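## Task

In plate hotel H1, put every plate into the slot the manifest assigns: slot 1 M90, slot 2 M60, slot 3 M66, slots 4 and 5 empty, slot 6 M09. Each plate has to be fully home in its slot with its ID label facing the front, and has to stay that way without the robot supporting it. At the end, open the gripper and pull the arm away.

## Robot and tools

ROBOT. One four-axis SCARA-style plate mover: a vertical lift, then shoulder, elbow and wrist yaw joints, ending in a two-finger gripper that always stays level (it can turn about vertical but never tilt). Joint ranges: lift 0.000 to 0.550 m, shoulder -2.000 to 2.000 rad, elbow -2.800 to 2.800 rad, wrist yaw -12.566 to 12.566 rad. Keep the elbow at least 0.4 rad away from 0, or the arm may fold and fault.

FRAMES. Scene frame: origin on the table surface under the arm base, +z up, +y to the left when facing along +x. Gripper frame: fingers point along its +x, close and open along its y, z is vertical. The reported end_effector_position is the midpoint between the two rubber pads, roughly 2 to 3 cm behind the fingertips; its printed value may be a bit off, more so when the arm is stretched out.

execute_actions. Argument "actions": a list run in order; an empty list just returns state and images. Each action may hold "rows", "steps" and "until". "rows" is a list of 1 to 15 rows, one row per control step (1/30 s). Each row is five numbers, each in [-1, 1], in this order: dx, dy, dz, rz, opening.
- dx, dy, dz, rz are an offset, in the gripper's own axes, from the gripper pose measured when the action begins (for the first action of a call, the last pose a result reported). Every row is counted from that same starting pose, not from the row before. Scale: 1.0 equals 0.6 m for dx/dy/dz and 180 degrees for rz. rz turns from gripper +x toward +y.
- opening is absolute, not an offset: +1 is wide open (0.140 m), -1 is closed (pads still 0.066 m apart). Going fully open to closed takes at least about 0.6 s.
"steps" (integer 1 to 450, default 15, never fewer than the number of rows) is how long the action lasts. After the final row the arm keeps heading for that row's target and the gripper keeps that row's opening, so long moves need many steps. Each control step the command is clipped to within 70 mm and 16 degrees of the measured pose, and damped inverse kinematics follows it. A move cut short may not finish by itself; send the remainder in the next action.
"until" stops an action early once all listed conditions hold. Only the scanner can be named, with fields "code" (e.g. "m60" or ["!=", "no_read"]) or "reads" (e.g. [">=", 2]); numbers need a comparison from =, !=, <, <=, >, >=. It does not halt the arm. Any bad value or unknown name rejects the whole call before motion.

zoom_image: "camera" must be "cam_wrist"; "region" is [x0, y0, x1, y1] in pixels of its 504x504 image, origin top-left, at most 504 by 504. Gives a sharper close-up of the latest frame.

finished_scene: "scene" is 1 or 2. Ends that scene for good and reports success; the next scene's task comes in its result. Only call it when the goal holds and will keep holding.

RESULTS. The state line gives end_effector_position (m) and end_effector_quat_wxyz in the scene frame. "Joint positions" lists lift (m), shoulder, elbow, wrist yaw (rad), then pad gap (m). "Hand target" is the pose the controller is driving toward. grip_measured is the measured opening on the command scale; it may be off by up to about 1 mm, consistently within a scene. "pose unreachable" means the clearance check altered or blocked the command; the arm then moves only slightly and waits for new rows. Scanner fields: "code" is the ID read now in lower case, or no_read (never wrong); "reads" counts changes from no_read to an ID. MOTOR HOT appears at 85 °C; at 100 °C an OVER-TEMPERATURE FAULT brakes the arm until it cools.

PLATES AND STATIONS. To identify a plate, lay it flat in nest RD with well A1 at the corner marked A1 and keep the arm out of the scanner's line of sight; the code then appears. On a labelled plate, A1 sits at the labelled short end, in the corner opposite the labelled long side. Hotel H1 has slots 1 (bottom) to 6. Home means lying flat on the shelf's two prongs, short end toward the front, behind both front pins and inside the side pins.

CAMERA. cam_wrist is a 504x504 fisheye on the hand; its pose follows the joint readings and calibration is approximate.

CAUTIONS. To grip, command an opening about 0.04 below grip_measured (less for a lighter hold); pads push about 18 N each, and snapping shut fast can squeeze harder. Ramp moves gently (raise offsets by about 0.01 per row, 0.18 m/s) so a held plate does not shake loose; brief external tugs can happen. Load limits: lift 55.2 N, shoulder 8.28 N m, elbow 4.14 N m, wrist yaw 1.38 N m, including held weight; hitting one stops the arm 10 s and drops the rest of the call. Avoid collisions, hard pushes, drops, and anything leaving the table, which ends the scene. Holding loads heats motors, even while idle.

Each tool is called after ">>>" by a JSON object that holds its "fn" and its "kwargs".

## Session

>>> {"fn": "execute_actions", "kwargs": {"actions": []}}

Scene clock: 0.00 s.
end_effector_position=(+0.6736, -0.0325, +0.1143) grip_measured=+1.00 end_effector_quat_wxyz=(+0.984, +0.000, +0.000, +0.179)
Joint positions: [ 0.109  0.471  1.614 -1.725  0.14 ]
Hand target: +0.674, -0.032, +0.114; +0.984, +0.000, +0.000, +0.179
scanner: code=no_read reads=0

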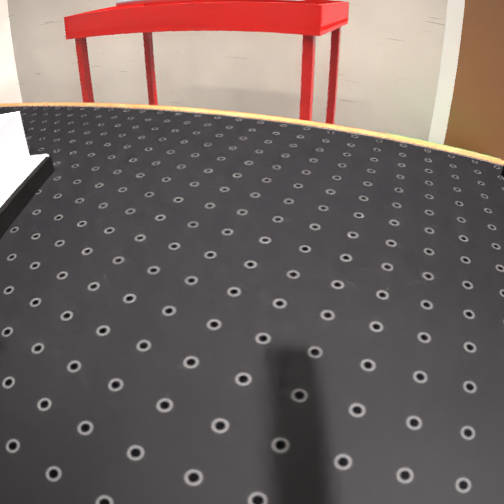

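>>> {"fn": "execute_actions", "kwargs": {"actions": [{"rows": [[0,0,0.1,0.4,1]], "steps": 60}]}}

Scene clock: 2.37 s.
end_effector_position=(+0.6726, -0.0324, +0.1743) grip_measured=+1.00 end_effector_quat_wxyz=(+0.743, +0.000, +0.000, +0.669)
Joint positions: [ 0.169 -0.184  2.8   -1.15   0.14 ]
Hand target: +0.673, -0.032, +0.174; +0.743, +0.000, +0.000, +0.669
Off the commanded pose: 0.001 m, 9 deg.
scanner: code=no_read reads=0
joint sent to its limit — the command would take joint 3 (elbow) past its upper limit, so that joint was sent only as far as its limit.
camera_calibration (this result's frames):
cam_wrist: T_world_to_cam=[[0.994424, -0.105457, -0.000443088, -0.662633], [-0.0638465, -0.598698, -0.798426, 0.14975], [0.083934, 0.794002, -0.602093, 0.169687], [0, 0, 0, 1]] pos_world=[0.654256, -0.114956, 0.221438]

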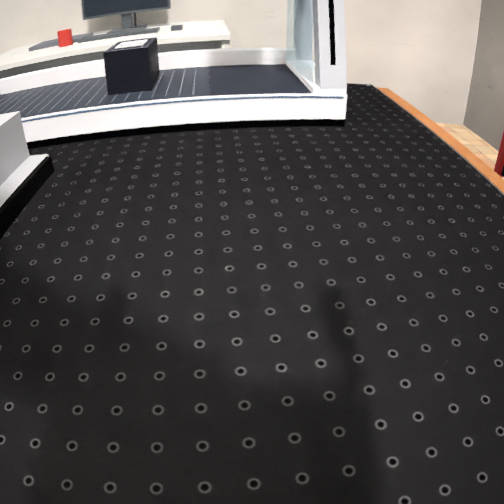

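>>> {"fn": "execute_actions", "kwargs": {"actions": [{"rows": [[0.05,0.37,0.2,0.3,1]], "steps": 60}]}}

Scene clock: 5.00 s.
end_effector_position=(+0.4550, +0.0208, +0.2943) grip_measured=+1.00 end_effector_quat_wxyz=(+0.359, +0.000, +0.000, +0.933)
Joint positions: [0.289 0.467 1.696 0.245 0.14 ]
Hand target: +0.455, +0.021, +0.294; +0.358, +0.000, +0.000, +0.934
Off the commanded pose: 0.000 m, 0 deg.
scanner: code=no_read reads=0
camera_calibration (this result's frames):
cam_wrist: T_world_to_cam=[[0.670109, 0.742262, -0.000443088, -0.310742], [0.446674, -0.403731, -0.798426, 0.0271369], [-0.59282, 0.534835, -0.602093, 0.531289], [0, 0, 0, 1]] pos_world=[0.511068, -0.0425436, 0.341414]

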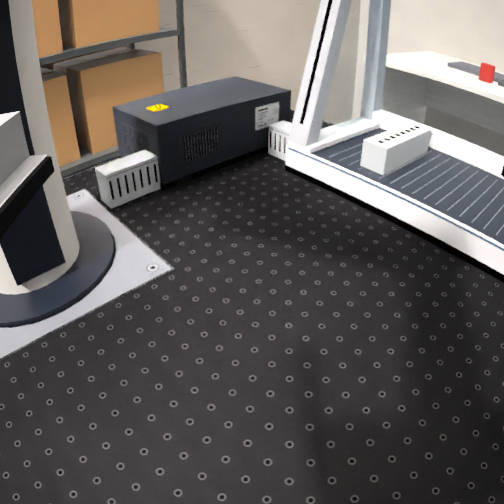

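>>> {"fn": "execute_actions", "kwargs": {"actions": [{"rows": [[0,0,0,-0.25,1]], "steps": 40}]}}

Scene clock: 6.67 s.
end_effector_position=(+0.4549, +0.0208, +0.2943) grip_measured=+1.00 end_effector_quat_wxyz=(+0.689, +0.000, +0.000, +0.725)
Joint positions: [ 0.289  0.438  1.274 -0.089  0.14 ]
Hand target: +0.455, +0.021, +0.294; +0.689, +0.000, +0.000, +0.725
Off the commanded pose: 0.000 m, 0 deg.
scanner: code=no_read reads=0
camera_calibration (this result's frames):
cam_wrist: T_world_to_cam=[[0.9987, 0.0509791, -0.000443088, -0.44578], [0.0303408, -0.601328, -0.798426, 0.220695], [-0.0409694, 0.797374, -0.602093, 0.274705], [0, 0, 0, 1]] pos_world=[0.449759, -0.0636068, 0.341409]

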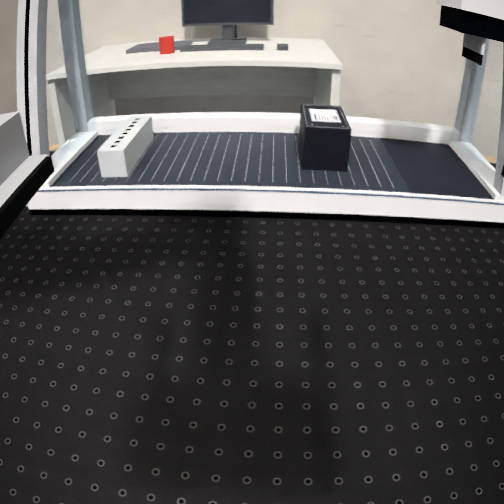

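>>> {"fn": "execute_actions", "kwargs": {"actions": [{"rows": [[0,0,0,-0.9,1]], "steps": 70}]}}

Scene clock: 9.40 s.
end_effector_position=(+0.4552, +0.0209, +0.2943) grip_measured=+1.00 end_effector_quat_wxyz=(+0.824, +0.000, +0.000, -0.566)
Joint positions: [ 0.289  1.476  1.107 -3.788  0.14 ]
Hand target: +0.455, +0.021, +0.294; +0.824, +0.000, +0.000, -0.567
Off the commanded pose: 0.000 m, 0 deg.
scanner: code=no_read reads=0
camera_calibration (this result's frames):
cam_wrist: T_world_to_cam=[[-0.93395, -0.357403, -0.000443088, 0.442272], [-0.214859, 0.562451, -0.798426, 0.30801], [0.285609, -0.745595, -0.602093, 0.158281], [0, 0, 0, 1]] pos_world=[0.434032, 0.102842, 0.341419]

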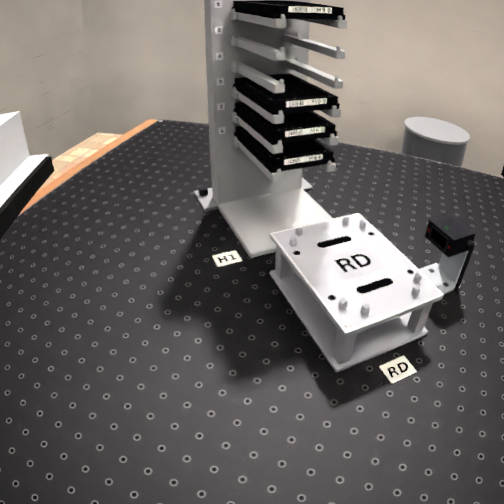

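>>> {"fn": "zoom_image", "kwargs": {"camera": "cam_wrist", "region": [200, 0, 400, 200]}}

Region (200, 0, 400, 200) of cam_wrist's 504x504 image, scaled by 2.520, with more detail than that image has.

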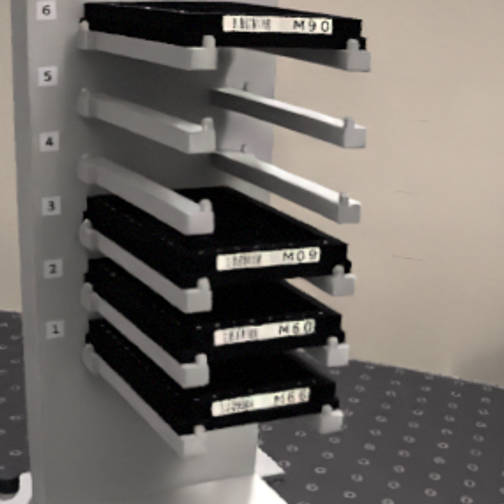

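>>> {"fn": "execute_actions", "kwargs": {"actions": [{"rows": [[0.5,0.05,0,0.383,1]], "steps": 80}]}}

Scene clock: 22.37 s.
end_effector_position=(+0.5610, -0.2340, +0.2943) grip_measured=+1.00 end_effector_quat_wxyz=(+0.983, +0.000, +0.000, -0.184)
Joint positions: [ 0.289  0.201  1.291 -1.862  0.14 ]
Hand target: +0.562, -0.233, +0.294; +0.983, +0.000, +0.000, -0.181
Off the commanded pose: 0.033 m, 21 deg.
TORQUE FAULT: the external load on joint 3 (elbow) reached its load limit, and the arm stopped for 10 seconds. The arm's remaining commands of this call were not run. The arm holds where it stopped, with its grip as last carried out, and accepts commands again: back off and push less far. The arm stops again, at the same cost, whenever a joint's load reaches its limit.
scanner: code=no_read reads=0
camera_calibration (this result's frames):
cam_wrist: T_world_to_cam=[[-0.362245, -0.932083, -0.000443088, -0.00524806], [-0.561072, 0.218435, -0.798426, 0.587876], [0.744296, -0.288977, -0.602093, -0.212484], [0, 0, 0, 1]] pos_world=[0.486091, -0.194707, 0.341438]

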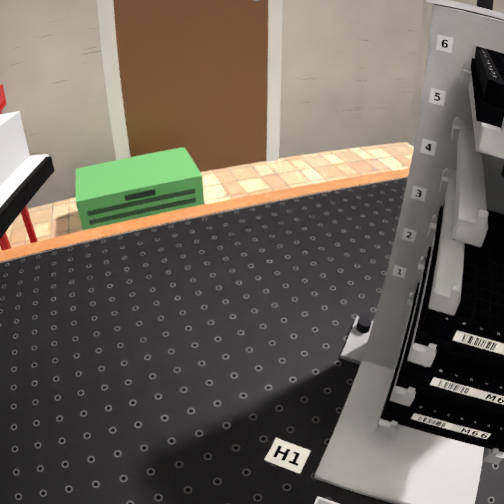

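>>> {"fn": "execute_actions", "kwargs": {"actions": [{"rows": [[-0.288,0.0,0,0,1]], "steps": 50},{"rows": [[-0.288,-0.23,0,0.117,1]], "steps": 50}]}}

Scene clock: 26.53 s.
end_effector_position=(+0.1886, -0.2374, +0.2943) grip_measured=+1.00 end_effector_quat_wxyz=(+1.000, +0.000, +0.000, -0.001)
Joint positions: [ 0.289 -1.156  1.076  0.077  0.14 ]
Hand target: +0.189, -0.237, +0.294; +1.000, +0.000, +0.000, -0.001
Off the commanded pose: 0.000 m, 0 deg.
scanner: code=no_read reads=0
camera_calibration (this result's frames):
cam_wrist: T_world_to_cam=[[-0.00363079, -0.999993, -0.000443088, -0.227098], [-0.602088, 0.00253985, -0.798426, 0.336161], [0.798422, -0.00263214, -0.602093, 0.121469], [0, 0, 0, 1]] pos_world=[0.104591, -0.22763, 0.341434]

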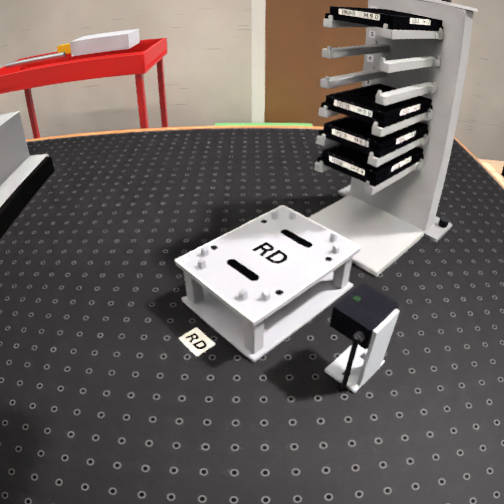

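>>> {"fn": "zoom_image", "kwargs": {"camera": "cam_wrist", "region": [160, 0, 480, 320]}}

Region (160, 0, 480, 320) of cam_wrist's 504x504 image, scaled by 1.575, with more detail than that image has.

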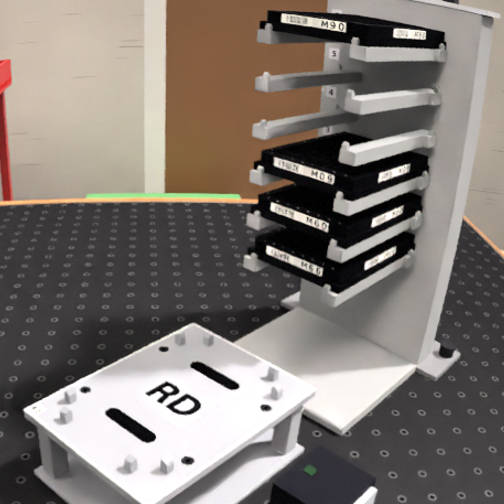

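>>> {"fn": "execute_actions", "kwargs": {"actions": [{"rows": [[0.39,0.142,0,-0.3,1]], "steps": 70}]}}

Scene clock: 34.77 s.
end_effector_position=(+0.4232, -0.1530, +0.2943) grip_measured=+1.00 end_effector_quat_wxyz=(+0.891, +0.000, +0.000, -0.455)
Joint positions: [ 0.289  0.787  0.652 -2.384  0.14 ]
Hand target: +0.423, -0.153, +0.294; +0.890, +0.000, +0.000, -0.455
Off the commanded pose: 0.000 m, 0 deg.
scanner: code=no_read reads=0
camera_calibration (this result's frames):
cam_wrist: T_world_to_cam=[[-0.810798, -0.585326, -0.000443088, 0.263206], [-0.352134, 0.488383, -0.798426, 0.445708], [0.467556, -0.647206, -0.602093, -0.0241914], [0, 0, 0, 1]] pos_world=[0.381667, -0.0792714, 0.341416]

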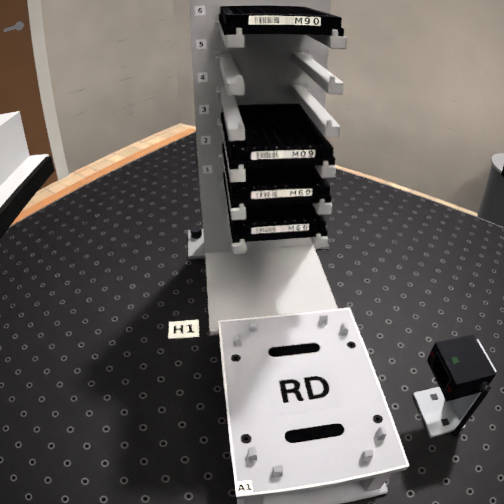

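>>> {"fn": "zoom_image", "kwargs": {"camera": "cam_wrist", "region": [170, 0, 430, 260]}}

Region (170, 0, 430, 260) of cam_wrist's 504x504 image, scaled by 1.938, with more detail than that image has.

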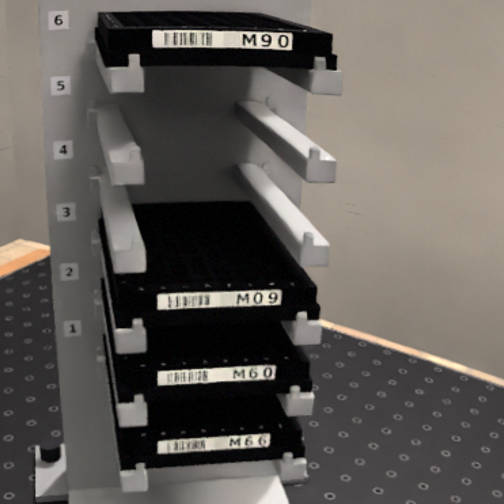

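>>> {"fn": "execute_actions", "kwargs": {"actions": [{"rows": [[0.269,-0.04,0.026,0.037,1]], "steps": 50}]}}

Scene clock: 45.57 s.
end_effector_position=(+0.4982, -0.2979, +0.3099) grip_measured=+1.00 end_effector_quat_wxyz=(+0.916, +0.000, +0.000, -0.402)
Joint positions: [ 0.305  0.144  1.223 -2.195  0.14 ]
Hand target: +0.498, -0.298, +0.310; +0.915, +0.000, +0.000, -0.402
Off the commanded pose: 0.000 m, 0 deg.
scanner: code=no_read reads=0
camera_calibration (this result's frames):
cam_wrist: T_world_to_cam=[[-0.737192, -0.675684, -0.000443088, 0.175656], [-0.406564, 0.444097, -0.798426, 0.569271], [0.53968, -0.588413, -0.602093, -0.162114], [0, 0, 0, 1]] pos_world=[0.448427, -0.229513, 0.356991]

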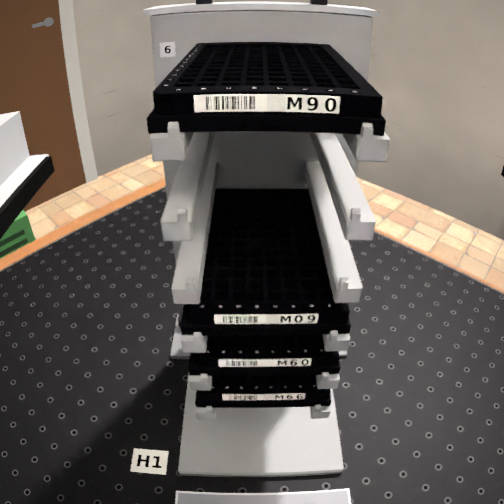

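>>> {"fn": "execute_actions", "kwargs": {"actions": [{"rows": [[0.2,0.007,0.005,0,1]], "steps": 40},{"rows": [[0,0,0,0,-0.52]], "steps": 25}]}}

Scene clock: 49.70 s.
end_effector_position=(+0.5823, -0.3836, +0.3130) grip_measured=-0.51 end_effector_quat_wxyz=(+0.915, +0.000, +0.000, -0.402)
Joint positions: [ 0.308 -0.155  1.876 -2.55   0.084]
Hand target: +0.582, -0.384, +0.313; +0.916, +0.000, +0.000, -0.402
Off the commanded pose: 0.000 m, 0 deg.
scanner: code=no_read reads=0
camera_calibration (this result's frames):
cam_wrist: T_world_to_cam=[[-0.737391, -0.675466, -0.000443088, 0.179907], [-0.406432, 0.444217, -0.798426, 0.644001], [0.539506, -0.588572, -0.602093, -0.25597], [0, 0, 0, 1]] pos_world=[0.532502, -0.315212, 0.360149]

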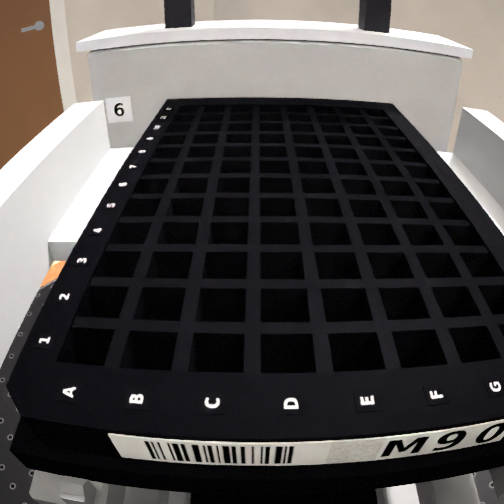

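>>> {"fn": "execute_actions", "kwargs": {"actions": [{"rows": [[0,0,0,0,-0.57]], "steps": 8},{"rows": [[0,0,0.008,0,-0.57],[0,0,0.017,0,-0.57]], "steps": 12},{"rows": [[-0.05,0,0,0,-0.57],[-0.1,0,0,0,-0.57],[-0.15,0,0,0,-0.57],[-0.2,0,0,0,-0.57],[-0.235,0,0,0,-0.57]], "steps": 35},{"rows": [[0,0,-0.03,0,-0.57],[0,0,-0.0667,0,-0.57]], "steps": 20}]}}

Scene clock: 53.67 s.
end_effector_position=(+0.4870, -0.2796, +0.2833) grip_measured=-0.56 end_effector_quat_wxyz=(+0.915, +0.000, +0.000, -0.402)
Joint positions: [ 0.278  0.204  1.128 -2.16   0.082]
Hand target: +0.487, -0.280, +0.283; +0.915, +0.000, +0.000, -0.402
Off the commanded pose: 0.000 m, 0 deg.
scanner: code=no_read reads=0
camera_calibration (this result's frames):
cam_wrist: T_world_to_cam=[[-0.737479, -0.67537, -0.000443088, 0.179929], [-0.406375, 0.44427, -0.798426, 0.535347], [0.539429, -0.588642, -0.602093, -0.161261], [0, 0, 0, 1]] pos_world=[0.437234, -0.211245, 0.33042]

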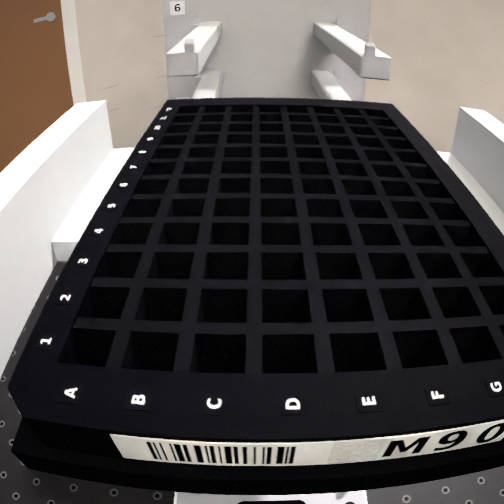

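>>> {"fn": "execute_actions", "kwargs": {"actions": [{"rows": [[0.05,0,0,0,-0.57],[0.1,0,0,0,-0.57],[0.15,0,0,0,-0.57],[0.2,0,0,0,-0.57],[0.2335,0,0,0,-0.57]], "steps": 35},{"rows": [[0,0,-0.008,0,-0.57],[0,0,-0.0167,0,-0.57]], "steps": 12},{"rows": [[0,0,0,0,0.2]], "steps": 15},{"rows": [[-0.2,0,0,0,0.2]], "steps": 30},{"rows": [[0,0,-0.133,0,0.2]], "steps": 30}]}}

Scene clock: 68.63 s.
end_effector_position=(+0.5818, -0.3829, +0.2771) grip_measured=-0.56 end_effector_quat_wxyz=(+0.916, +0.000, +0.000, -0.402)
Joint positions: [ 0.272 -0.152  1.87  -2.546  0.082]
Hand target: +0.582, -0.383, +0.276; +0.916, +0.000, +0.000, -0.402
Off the commanded pose: 0.004 m, 0 deg.
TORQUE FAULT: the external load on joint 1 (lift) reached its load limit, and the arm stopped for 10 seconds. The arm's remaining commands of this call were not run. The arm holds where it stopped, with its grip as last carried out, and accepts commands again: back off and push less far. The arm stops again, at the same cost, whenever a joint's load reaches its limit.
scanner: code=no_read reads=0
camera_calibration (this result's frames):
cam_wrist: T_world_to_cam=[[-0.736756, -0.676159, -0.000443088, 0.179371], [-0.40685, 0.443835, -0.798426, 0.61484], [0.540059, -0.588064, -0.602093, -0.27708], [0, 0, 0, 1]] pos_world=[0.53194, -0.314544, 0.324156]

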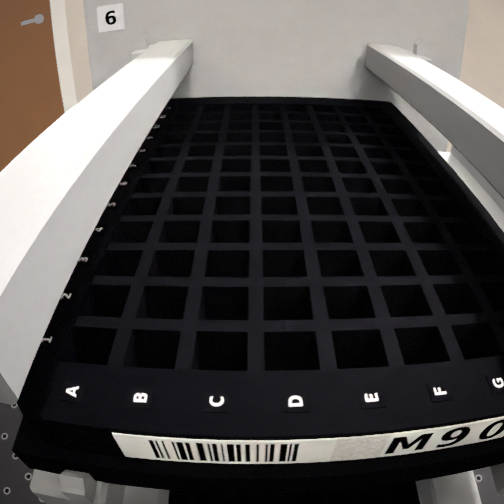

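>>> {"fn": "execute_actions", "kwargs": {"actions": [{"rows": [[0,0,0.003,0,0.2]], "steps": 15},{"rows": [[-0.2,0,0,0,0.2]], "steps": 30},{"rows": [[0,0,-0.12,0,0.2]], "steps": 30}]}}

Scene clock: 71.97 s.
end_effector_position=(+0.5007, -0.2944, +0.2068) grip_measured=+0.20 end_effector_quat_wxyz=(+0.916, +0.000, +0.000, -0.402)
Joint positions: [ 0.202  0.159  1.221 -2.207  0.11 ]
Hand target: +0.501, -0.294, +0.207; +0.916, +0.000, +0.000, -0.402
Off the commanded pose: 0.000 m, 0 deg.
scanner: code=no_read reads=0
camera_calibration (this result's frames):
cam_wrist: T_world_to_cam=[[-0.736566, -0.676365, -0.000443088, 0.179232], [-0.406974, 0.443721, -0.798426, 0.486543], [0.540224, -0.587913, -0.602093, -0.223582], [0, 0, 0, 1]] pos_world=[0.450811, -0.226109, 0.253931]

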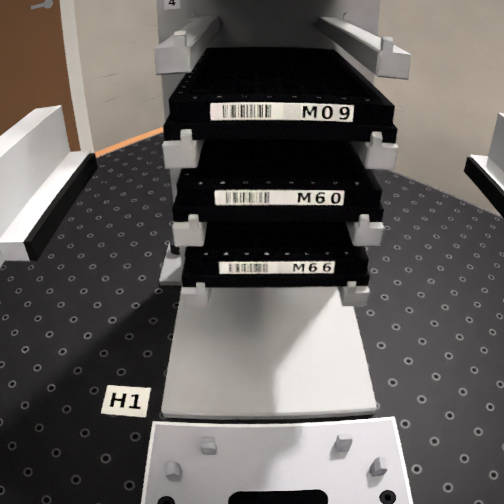

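>>> {"fn": "execute_actions", "kwargs": {"actions": [{"rows": [[0.201,0,-0.003,0,0.2]], "steps": 35},{"rows": [[0,0,0,0,-0.57]], "steps": 20},{"rows": [[0,0,0.008,0,-0.57],[0,0,0.0167,0,-0.57]], "steps": 12},{"rows": [[-0.05,0,0,0,-0.57],[-0.1,0,0,0,-0.57],[-0.15,0,0,0,-0.57],[-0.2,0,0,0,-0.57],[-0.235,0,0,0,-0.57]], "steps": 35},{"rows": [[0,0,0.06,0,-0.57],[0,0,0.12,0,-0.57],[0,0,0.18,0,-0.57]], "steps": 30},{"rows": [[0.05,0,0,0,-0.57],[0.1,0,0,0,-0.57],[0.15,0,0,0,-0.57],[0.2,0,0,0,-0.57],[0.235,0,0,0,-0.57]], "steps": 35},{"rows": [[0,0,-0.008,0,-0.57],[0,0,-0.0155,0,-0.57]], "steps": 12}]}}

Scene clock: 79.73 s.
end_effector_position=(+0.5822, -0.3833, +0.3138) grip_measured=-0.49 end_effector_quat_wxyz=(+0.916, +0.000, +0.000, -0.402)
Joint positions: [ 0.309 -0.154  1.874 -2.547  0.085]
Hand target: +0.582, -0.383, +0.314; +0.916, +0.000, +0.000, -0.402
Off the commanded pose: 0.000 m, 0 deg.
scanner: code=no_read reads=0
camera_calibration (this result's frames):
cam_wrist: T_world_to_cam=[[-0.736467, -0.676473, -0.000443088, 0.179062], [-0.407039, 0.443661, -0.798426, 0.64456], [0.54031, -0.587834, -0.602093, -0.255468], [0, 0, 0, 1]] pos_world=[0.532266, -0.315008, 0.360897]

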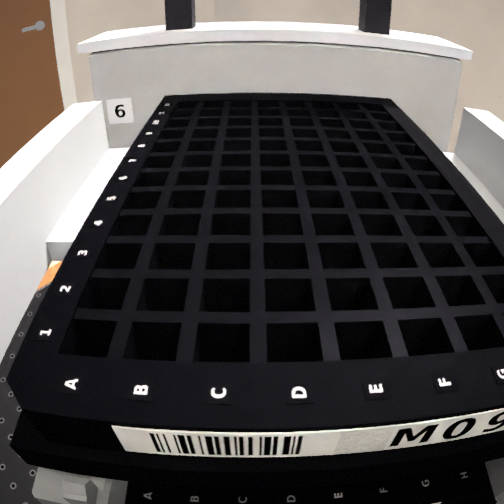

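>>> {"fn": "execute_actions", "kwargs": {"actions": [{"rows": [[0,0,0,0,0.2]], "steps": 15},{"rows": [[-0.2,0,0,0,0.2]], "steps": 30},{"rows": [[0,0,-0.299,0,0.2]], "steps": 40}]}}

Scene clock: 84.27 s.
end_effector_position=(+0.5009, -0.2950, +0.1343) grip_measured=+0.20 end_effector_quat_wxyz=(+0.916, +0.000, +0.000, -0.402)
Joint positions: [ 0.129  0.157  1.224 -2.208  0.11 ]
Hand target: +0.501, -0.295, +0.134; +0.916, +0.000, +0.000, -0.402
Off the commanded pose: 0.000 m, 0 deg.
scanner: code=no_read reads=0
camera_calibration (this result's frames):
cam_wrist: T_world_to_cam=[[-0.736746, -0.676169, -0.000443088, 0.179152], [-0.406856, 0.443829, -0.798426, 0.428948], [0.540068, -0.588057, -0.602093, -0.267638], [0, 0, 0, 1]] pos_world=[0.451052, -0.226629, 0.18142]

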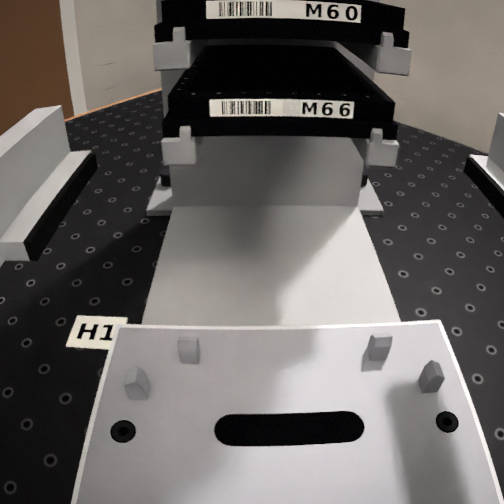

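>>> {"fn": "execute_actions", "kwargs": {"actions": [{"rows": [[0.2,0,0,0,0.2]], "steps": 35},{"rows": [[0,0,0,0,-0.57]], "steps": 20},{"rows": [[0,0,0.008,0,-0.57],[0,0,0.0167,0,-0.57]], "steps": 12},{"rows": [[-0.05,0,0,0,-0.57],[-0.1,0,0,0,-0.57],[-0.15,0,0,0,-0.57],[-0.2,0,0,0,-0.57],[-0.235,0,0,0,-0.57]], "steps": 35},{"rows": [[0,0,0.06,0,-0.57],[0,0,0.12,0,-0.57]], "steps": 25},{"rows": [[0.05,0,0,0,-0.57],[0.1,0,0,0,-0.57],[0.15,0,0,0,-0.57],[0.2,0,0,0,-0.57],[0.235,0,0,0,-0.57]], "steps": 35},{"rows": [[0,0,-0.008,0,-0.57],[0,0,-0.0155,0,-0.57]], "steps": 12},{"rows": [[0,0,0,0,0.2]], "steps": 15},{"rows": [[-0.2,0,0,0,0.2]], "steps": 30},{"rows": [[0,0,0.118,0,0.2]], "steps": 25},{"rows": [[0.2,0,0,0,0.2]], "steps": 35},{"rows": [[0,0,0,0,-0.57]], "steps": 20},{"rows": [[0,0,0.008,0,-0.57],[0,0,0.0167,0,-0.57]], "steps": 12},{"rows": [[-0.05,0,0,0,-0.57],[-0.1,0,0,0,-0.57],[-0.15,0,0,0,-0.57],[-0.2,0,0,0,-0.57],[-0.235,0,0,0,-0.57]], "steps": 35},{"rows": [[0,0,-0.08,0,-0.57],[0,0,-0.16,0,-0.57],[0,0,-0.24,0,-0.57]], "steps": 35},{"rows": [[0.05,0,0,0,-0.57],[0.1,0,0,0,-0.57],[0.15,0,0,0,-0.57],[0.2,0,0,0,-0.57],[0.235,0,0,0,-0.57]], "steps": 35},{"rows": [[0,0,-0.008,0,-0.57],[0,0,-0.0155,0,-0.57]], "steps": 12},{"rows": [[0,0,0,0,0.2]], "steps": 15},{"rows": [[-0.25,0,0.1,0,0.2]], "steps": 35}]}}

Scene clock: 102.30 s.
end_effector_position=(+0.4802, -0.2731, +0.1955) grip_measured=+0.20 end_effector_quat_wxyz=(+0.916, +0.000, +0.000, -0.402)
Joint positions: [ 0.19   0.222  1.085 -2.135  0.11 ]
Hand target: +0.480, -0.273, +0.195; +0.916, +0.000, +0.000, -0.402
Off the commanded pose: 0.000 m, 0 deg.
scanner: code=no_read reads=0
camera_calibration (this result's frames):
cam_wrist: T_world_to_cam=[[-0.737027, -0.675863, -0.000443088, 0.178979], [-0.406672, 0.443998, -0.798426, 0.459578], [0.539823, -0.588281, -0.602093, -0.206723], [0, 0, 0, 1]] pos_world=[0.430404, -0.204698, 0.242552]

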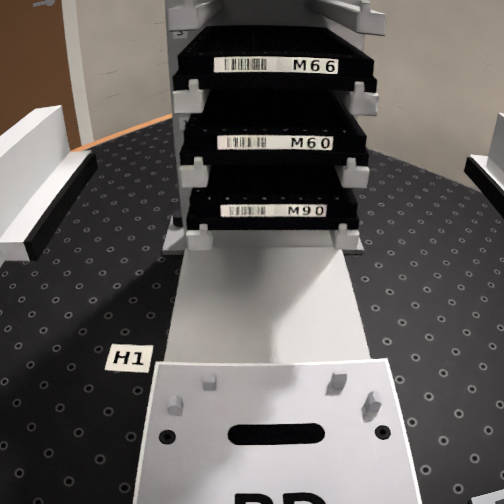

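Looks right.

>>> {"fn": "finished_scene", "kwargs": {"scene": 1}}

The scene is finished: the task was done.


## Next scene

In plate hotel H1, put every plate into the slot the manifest assigns: slot 1 E17, slot 2 E01, slot 3 empty, slot 4 E70, slot 5 E71, slot 6 empty. Each plate has to be fully home in its slot with its ID label facing the front, and has to stay that way without the robot supporting it. At the end, open the gripper and pull the arm away.

>>> {"fn": "execute_actions", "kwargs": {"actions": []}}

Scene clock: 0.00 s.
end_effector_position=(+0.4571, +0.1984, +0.3574) grip_measured=+1.00 end_effector_quat_wxyz=(+0.531, +0.000, +0.000, +0.847)
Joint positions: [ 0.352  0.957  1.474 -0.41   0.14 ]
Hand target: +0.457, +0.198, +0.357; +0.531, +0.000, +0.000, +0.847
scanner: code=no_read reads=0
camera_calibration (this result's frames):
cam_wrist: T_world_to_cam=[[0.900513, 0.434828, -0.000443088, -0.488277], [0.261488, -0.542347, -0.798426, 0.260423], [-0.347418, 0.718877, -0.602093, 0.32683], [0, 0, 0, 1]] pos_world=[0.485149, 0.118605, 0.404494]

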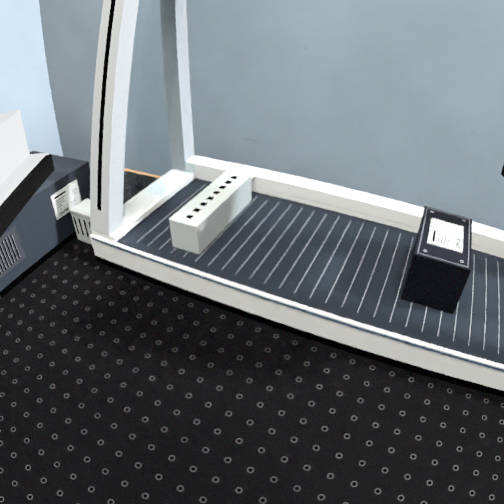

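Turn to look right.

>>> {"fn": "execute_actions", "kwargs": {"actions": [{"rows": [[0,0,0,-1,1]], "steps": 70}]}}

Scene clock: 2.90 s.
end_effector_position=(+0.4573, +0.1985, +0.3574) grip_measured=+1.00 end_effector_quat_wxyz=(+0.847, +0.000, +0.000, -0.531)
Joint positions: [ 0.352  1.622  1.707 -4.45   0.14 ]
Hand target: +0.457, +0.199, +0.357; +0.847, +0.000, +0.000, -0.531
Off the commanded pose: 0.000 m, 0 deg.
scanner: code=no_read reads=0
camera_calibration (this result's frames):
cam_wrist: T_world_to_cam=[[-0.900475, -0.434907, -0.000443088, 0.507818], [-0.261536, 0.542324, -0.798426, 0.284321], [0.347481, -0.718847, -0.602093, 0.294438], [0, 0, 0, 1]] pos_world=[0.429326, 0.278315, 0.404513]

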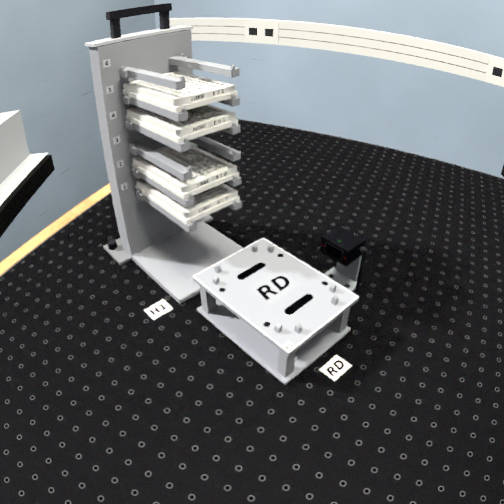

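>>> {"fn": "zoom_image", "kwargs": {"camera": "cam_wrist", "region": [80, 20, 380, 320]}}

Region (80, 20, 380, 320) of cam_wrist's 504x504 image, scaled by 1.680, with more detail than that image has.

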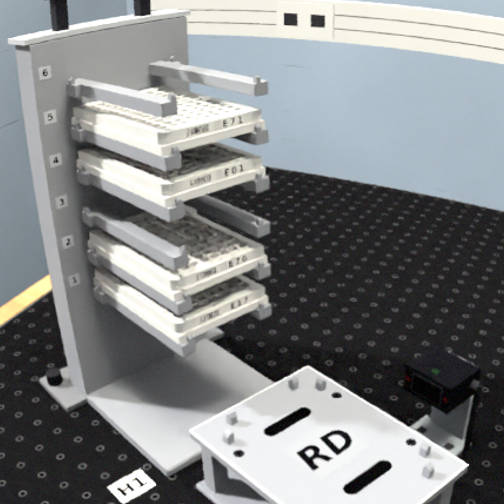

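>>> {"fn": "execute_actions", "kwargs": {"actions": [{"rows": [[0.489,-0.081,-0.145,0.284,1]], "steps": 70}]}}

Scene clock: 8.93 s.
end_effector_position=(+0.5412, -0.0869, +0.2705) grip_measured=+1.00 end_effector_quat_wxyz=(+0.993, +0.000, +0.000, -0.114)
Joint positions: [ 0.265  0.717  0.932 -1.877  0.14 ]
Hand target: +0.541, -0.087, +0.270; +0.994, +0.000, +0.000, -0.114
Off the commanded pose: 0.000 m, 0 deg.
scanner: code=no_read reads=0
camera_calibration (this result's frames):
cam_wrist: T_world_to_cam=[[-0.227108, -0.97387, -0.000443088, 0.0478729], [-0.58628, 0.137084, -0.798426, 0.532123], [0.777623, -0.181069, -0.602093, -0.178259], [0, 0, 0, 1]] pos_world=[0.461464, -0.0586011, 0.317554]

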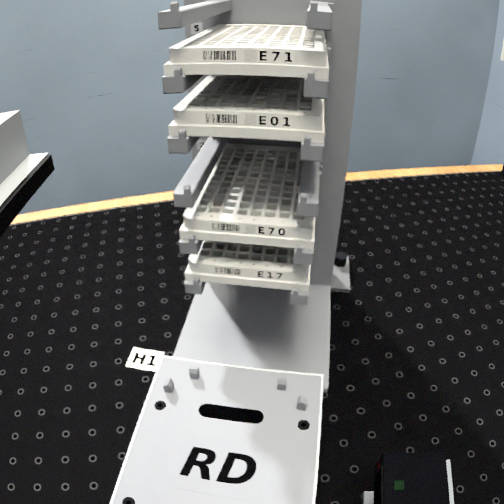

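>>> {"fn": "execute_actions", "kwargs": {"actions": [{"rows": [[0.114,0.037,-0.049,-0.047,1]], "steps": 35}]}}

Scene clock: 12.63 s.
end_effector_position=(+0.6129, -0.0808, +0.2410) grip_measured=+1.00 end_effector_quat_wxyz=(+0.982, +0.000, +0.000, -0.187)
Joint positions: [ 0.236  0.738  1.265 -2.379  0.14 ]
Hand target: +0.613, -0.081, +0.241; +0.982, +0.000, +0.000, -0.187
Off the commanded pose: 0.000 m, 0 deg.
scanner: code=no_read reads=0
camera_calibration (this result's frames):
cam_wrist: T_world_to_cam=[[-0.367465, -0.930037, -0.000443088, 0.159727], [-0.559839, 0.221577, -0.798426, 0.540429], [0.742664, -0.293146, -0.602093, -0.23828], [0, 0, 0, 1]] pos_world=[0.53821, -0.0410452, 0.288096]

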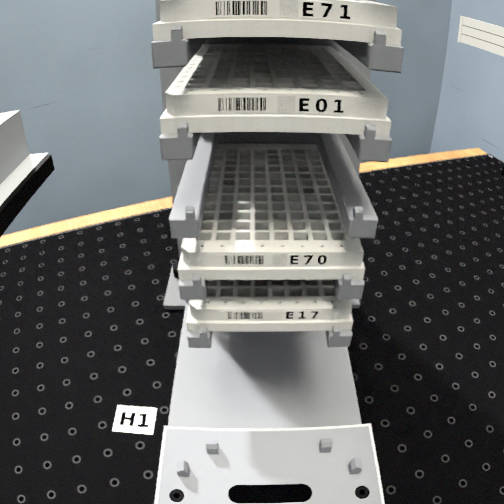

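>>> {"fn": "execute_actions", "kwargs": {"actions": [{"rows": [[0.202,0.002,0,0,0.2]], "steps": 35},{"rows": [[0,0,0,0,-0.57]], "steps": 20},{"rows": [[0,0,0.008,0,-0.57],[0,0,0.0167,0,-0.57]], "steps": 12},{"rows": [[-0.05,0,0,0,-0.57],[-0.1,0,0,0,-0.57],[-0.15,0,0,0,-0.57],[-0.2,0,0,0,-0.57],[-0.235,0,0,0,-0.57]], "steps": 35},{"rows": [[0,0,-0.03,0,-0.57],[0,0,-0.06,0,-0.57]], "steps": 20},{"rows": [[0.05,0,0,0,-0.57],[0.1,0,0,0,-0.57],[0.15,0,0,0,-0.57],[0.2,0,0,0,-0.57],[0.235,0,0,0,-0.57]], "steps": 35},{"rows": [[0,0,-0.008,0,-0.57],[0,0,-0.0155,0,-0.57]], "steps": 12},{"rows": [[0,0,0,0,0.2]], "steps": 15},{"rows": [[-0.2,0,0,0,0.2]], "steps": 30},{"rows": [[0,0,-0.061,0,0.2]], "steps": 20},{"rows": [[0.2,0,0,0,0.2]], "steps": 35},{"rows": [[0,0,0,0,-0.57]], "steps": 20},{"rows": [[0,0,0.008,0,-0.57],[0,0,0.0167,0,-0.57]], "steps": 12},{"rows": [[-0.05,0,0,0,-0.57],[-0.1,0,0,0,-0.57],[-0.15,0,0,0,-0.57],[-0.2,0,0,0,-0.57],[-0.235,0,0,0,-0.57]], "steps": 35},{"rows": [[0,0,0.06,0,-0.57],[0,0,0.12,0,-0.57]], "steps": 25},{"rows": [[0.05,0,0,0,-0.57],[0.1,0,0,0,-0.57],[0.15,0,0,0,-0.57],[0.2,0,0,0,-0.57],[0.235,0,0,0,-0.57]], "steps": 35},{"rows": [[0,0,-0.008,0,-0.57],[0,0,-0.0155,0,-0.57]], "steps": 12},{"rows": [[0,0,0,0,0.2]], "steps": 15},{"rows": [[-0.2,0,0,0,0.2]], "steps": 30},{"rows": [[0,0,-0.061,0,0.2]], "steps": 20},{"rows": [[0.2,0,0,0,0.2]], "steps": 35},{"rows": [[0,0,0,0,-0.57]], "steps": 20},{"rows": [[0,0,0.008,0,-0.57],[0,0,0.0167,0,-0.57]], "steps": 12},{"rows": [[-0.05,0,0,0,-0.57],[-0.1,0,0,0,-0.57],[-0.15,0,0,0,-0.57],[-0.2,0,0,0,-0.57],[-0.235,0,0,0,-0.57]], "steps": 35},{"rows": [[0,0,-0.03,0,-0.57],[0,0,-0.06,0,-0.57]], "steps": 20},{"rows": [[0.05,0,0,0,-0.57],[0.1,0,0,0,-0.57],[0.15,0,0,0,-0.57],[0.2,0,0,0,-0.57],[0.235,0,0,0,-0.57]], "steps": 35},{"rows": [[0,0,-0.008,0,-0.57],[0,0,-0.0155,0,-0.57]], "steps": 12},{"rows": [[0,0,0,0,0.2]], "steps": 15},{"rows": [[-0.25,0,0.15,0,0.2]], "steps": 35}]}}

Scene clock: 39.80 s.
end_effector_position=(+0.5861, -0.0697, +0.2597) grip_measured=+0.20 end_effector_quat_wxyz=(+0.982, +0.000, +0.000, -0.187)
Joint positions: [ 0.255  0.819  1.135 -2.33   0.11 ]
Hand target: +0.586, -0.070, +0.260; +0.982, +0.000, +0.000, -0.187
Off the commanded pose: 0.000 m, 0 deg.
scanner: code=no_read reads=0
camera_calibration (this result's frames):
cam_wrist: T_world_to_cam=[[-0.368674, -0.929559, -0.000443088, 0.160957], [-0.55955, 0.222305, -0.798426, 0.537772], [0.742282, -0.294111, -0.602093, -0.203714], [0, 0, 0, 1]] pos_world=[0.511464, -0.0298445, 0.306788]

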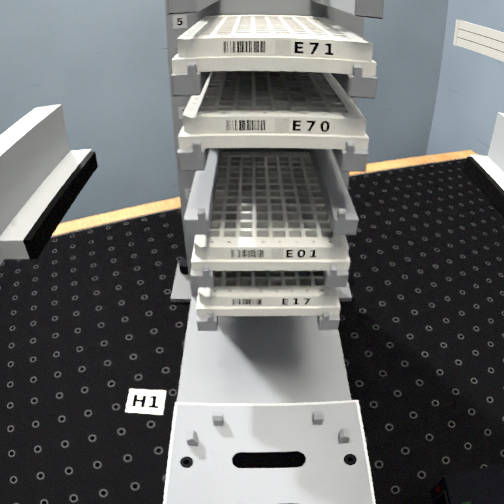

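>>> {"fn": "finished_scene", "kwargs": {"scene": 2}}

The scene is finished: the task was done.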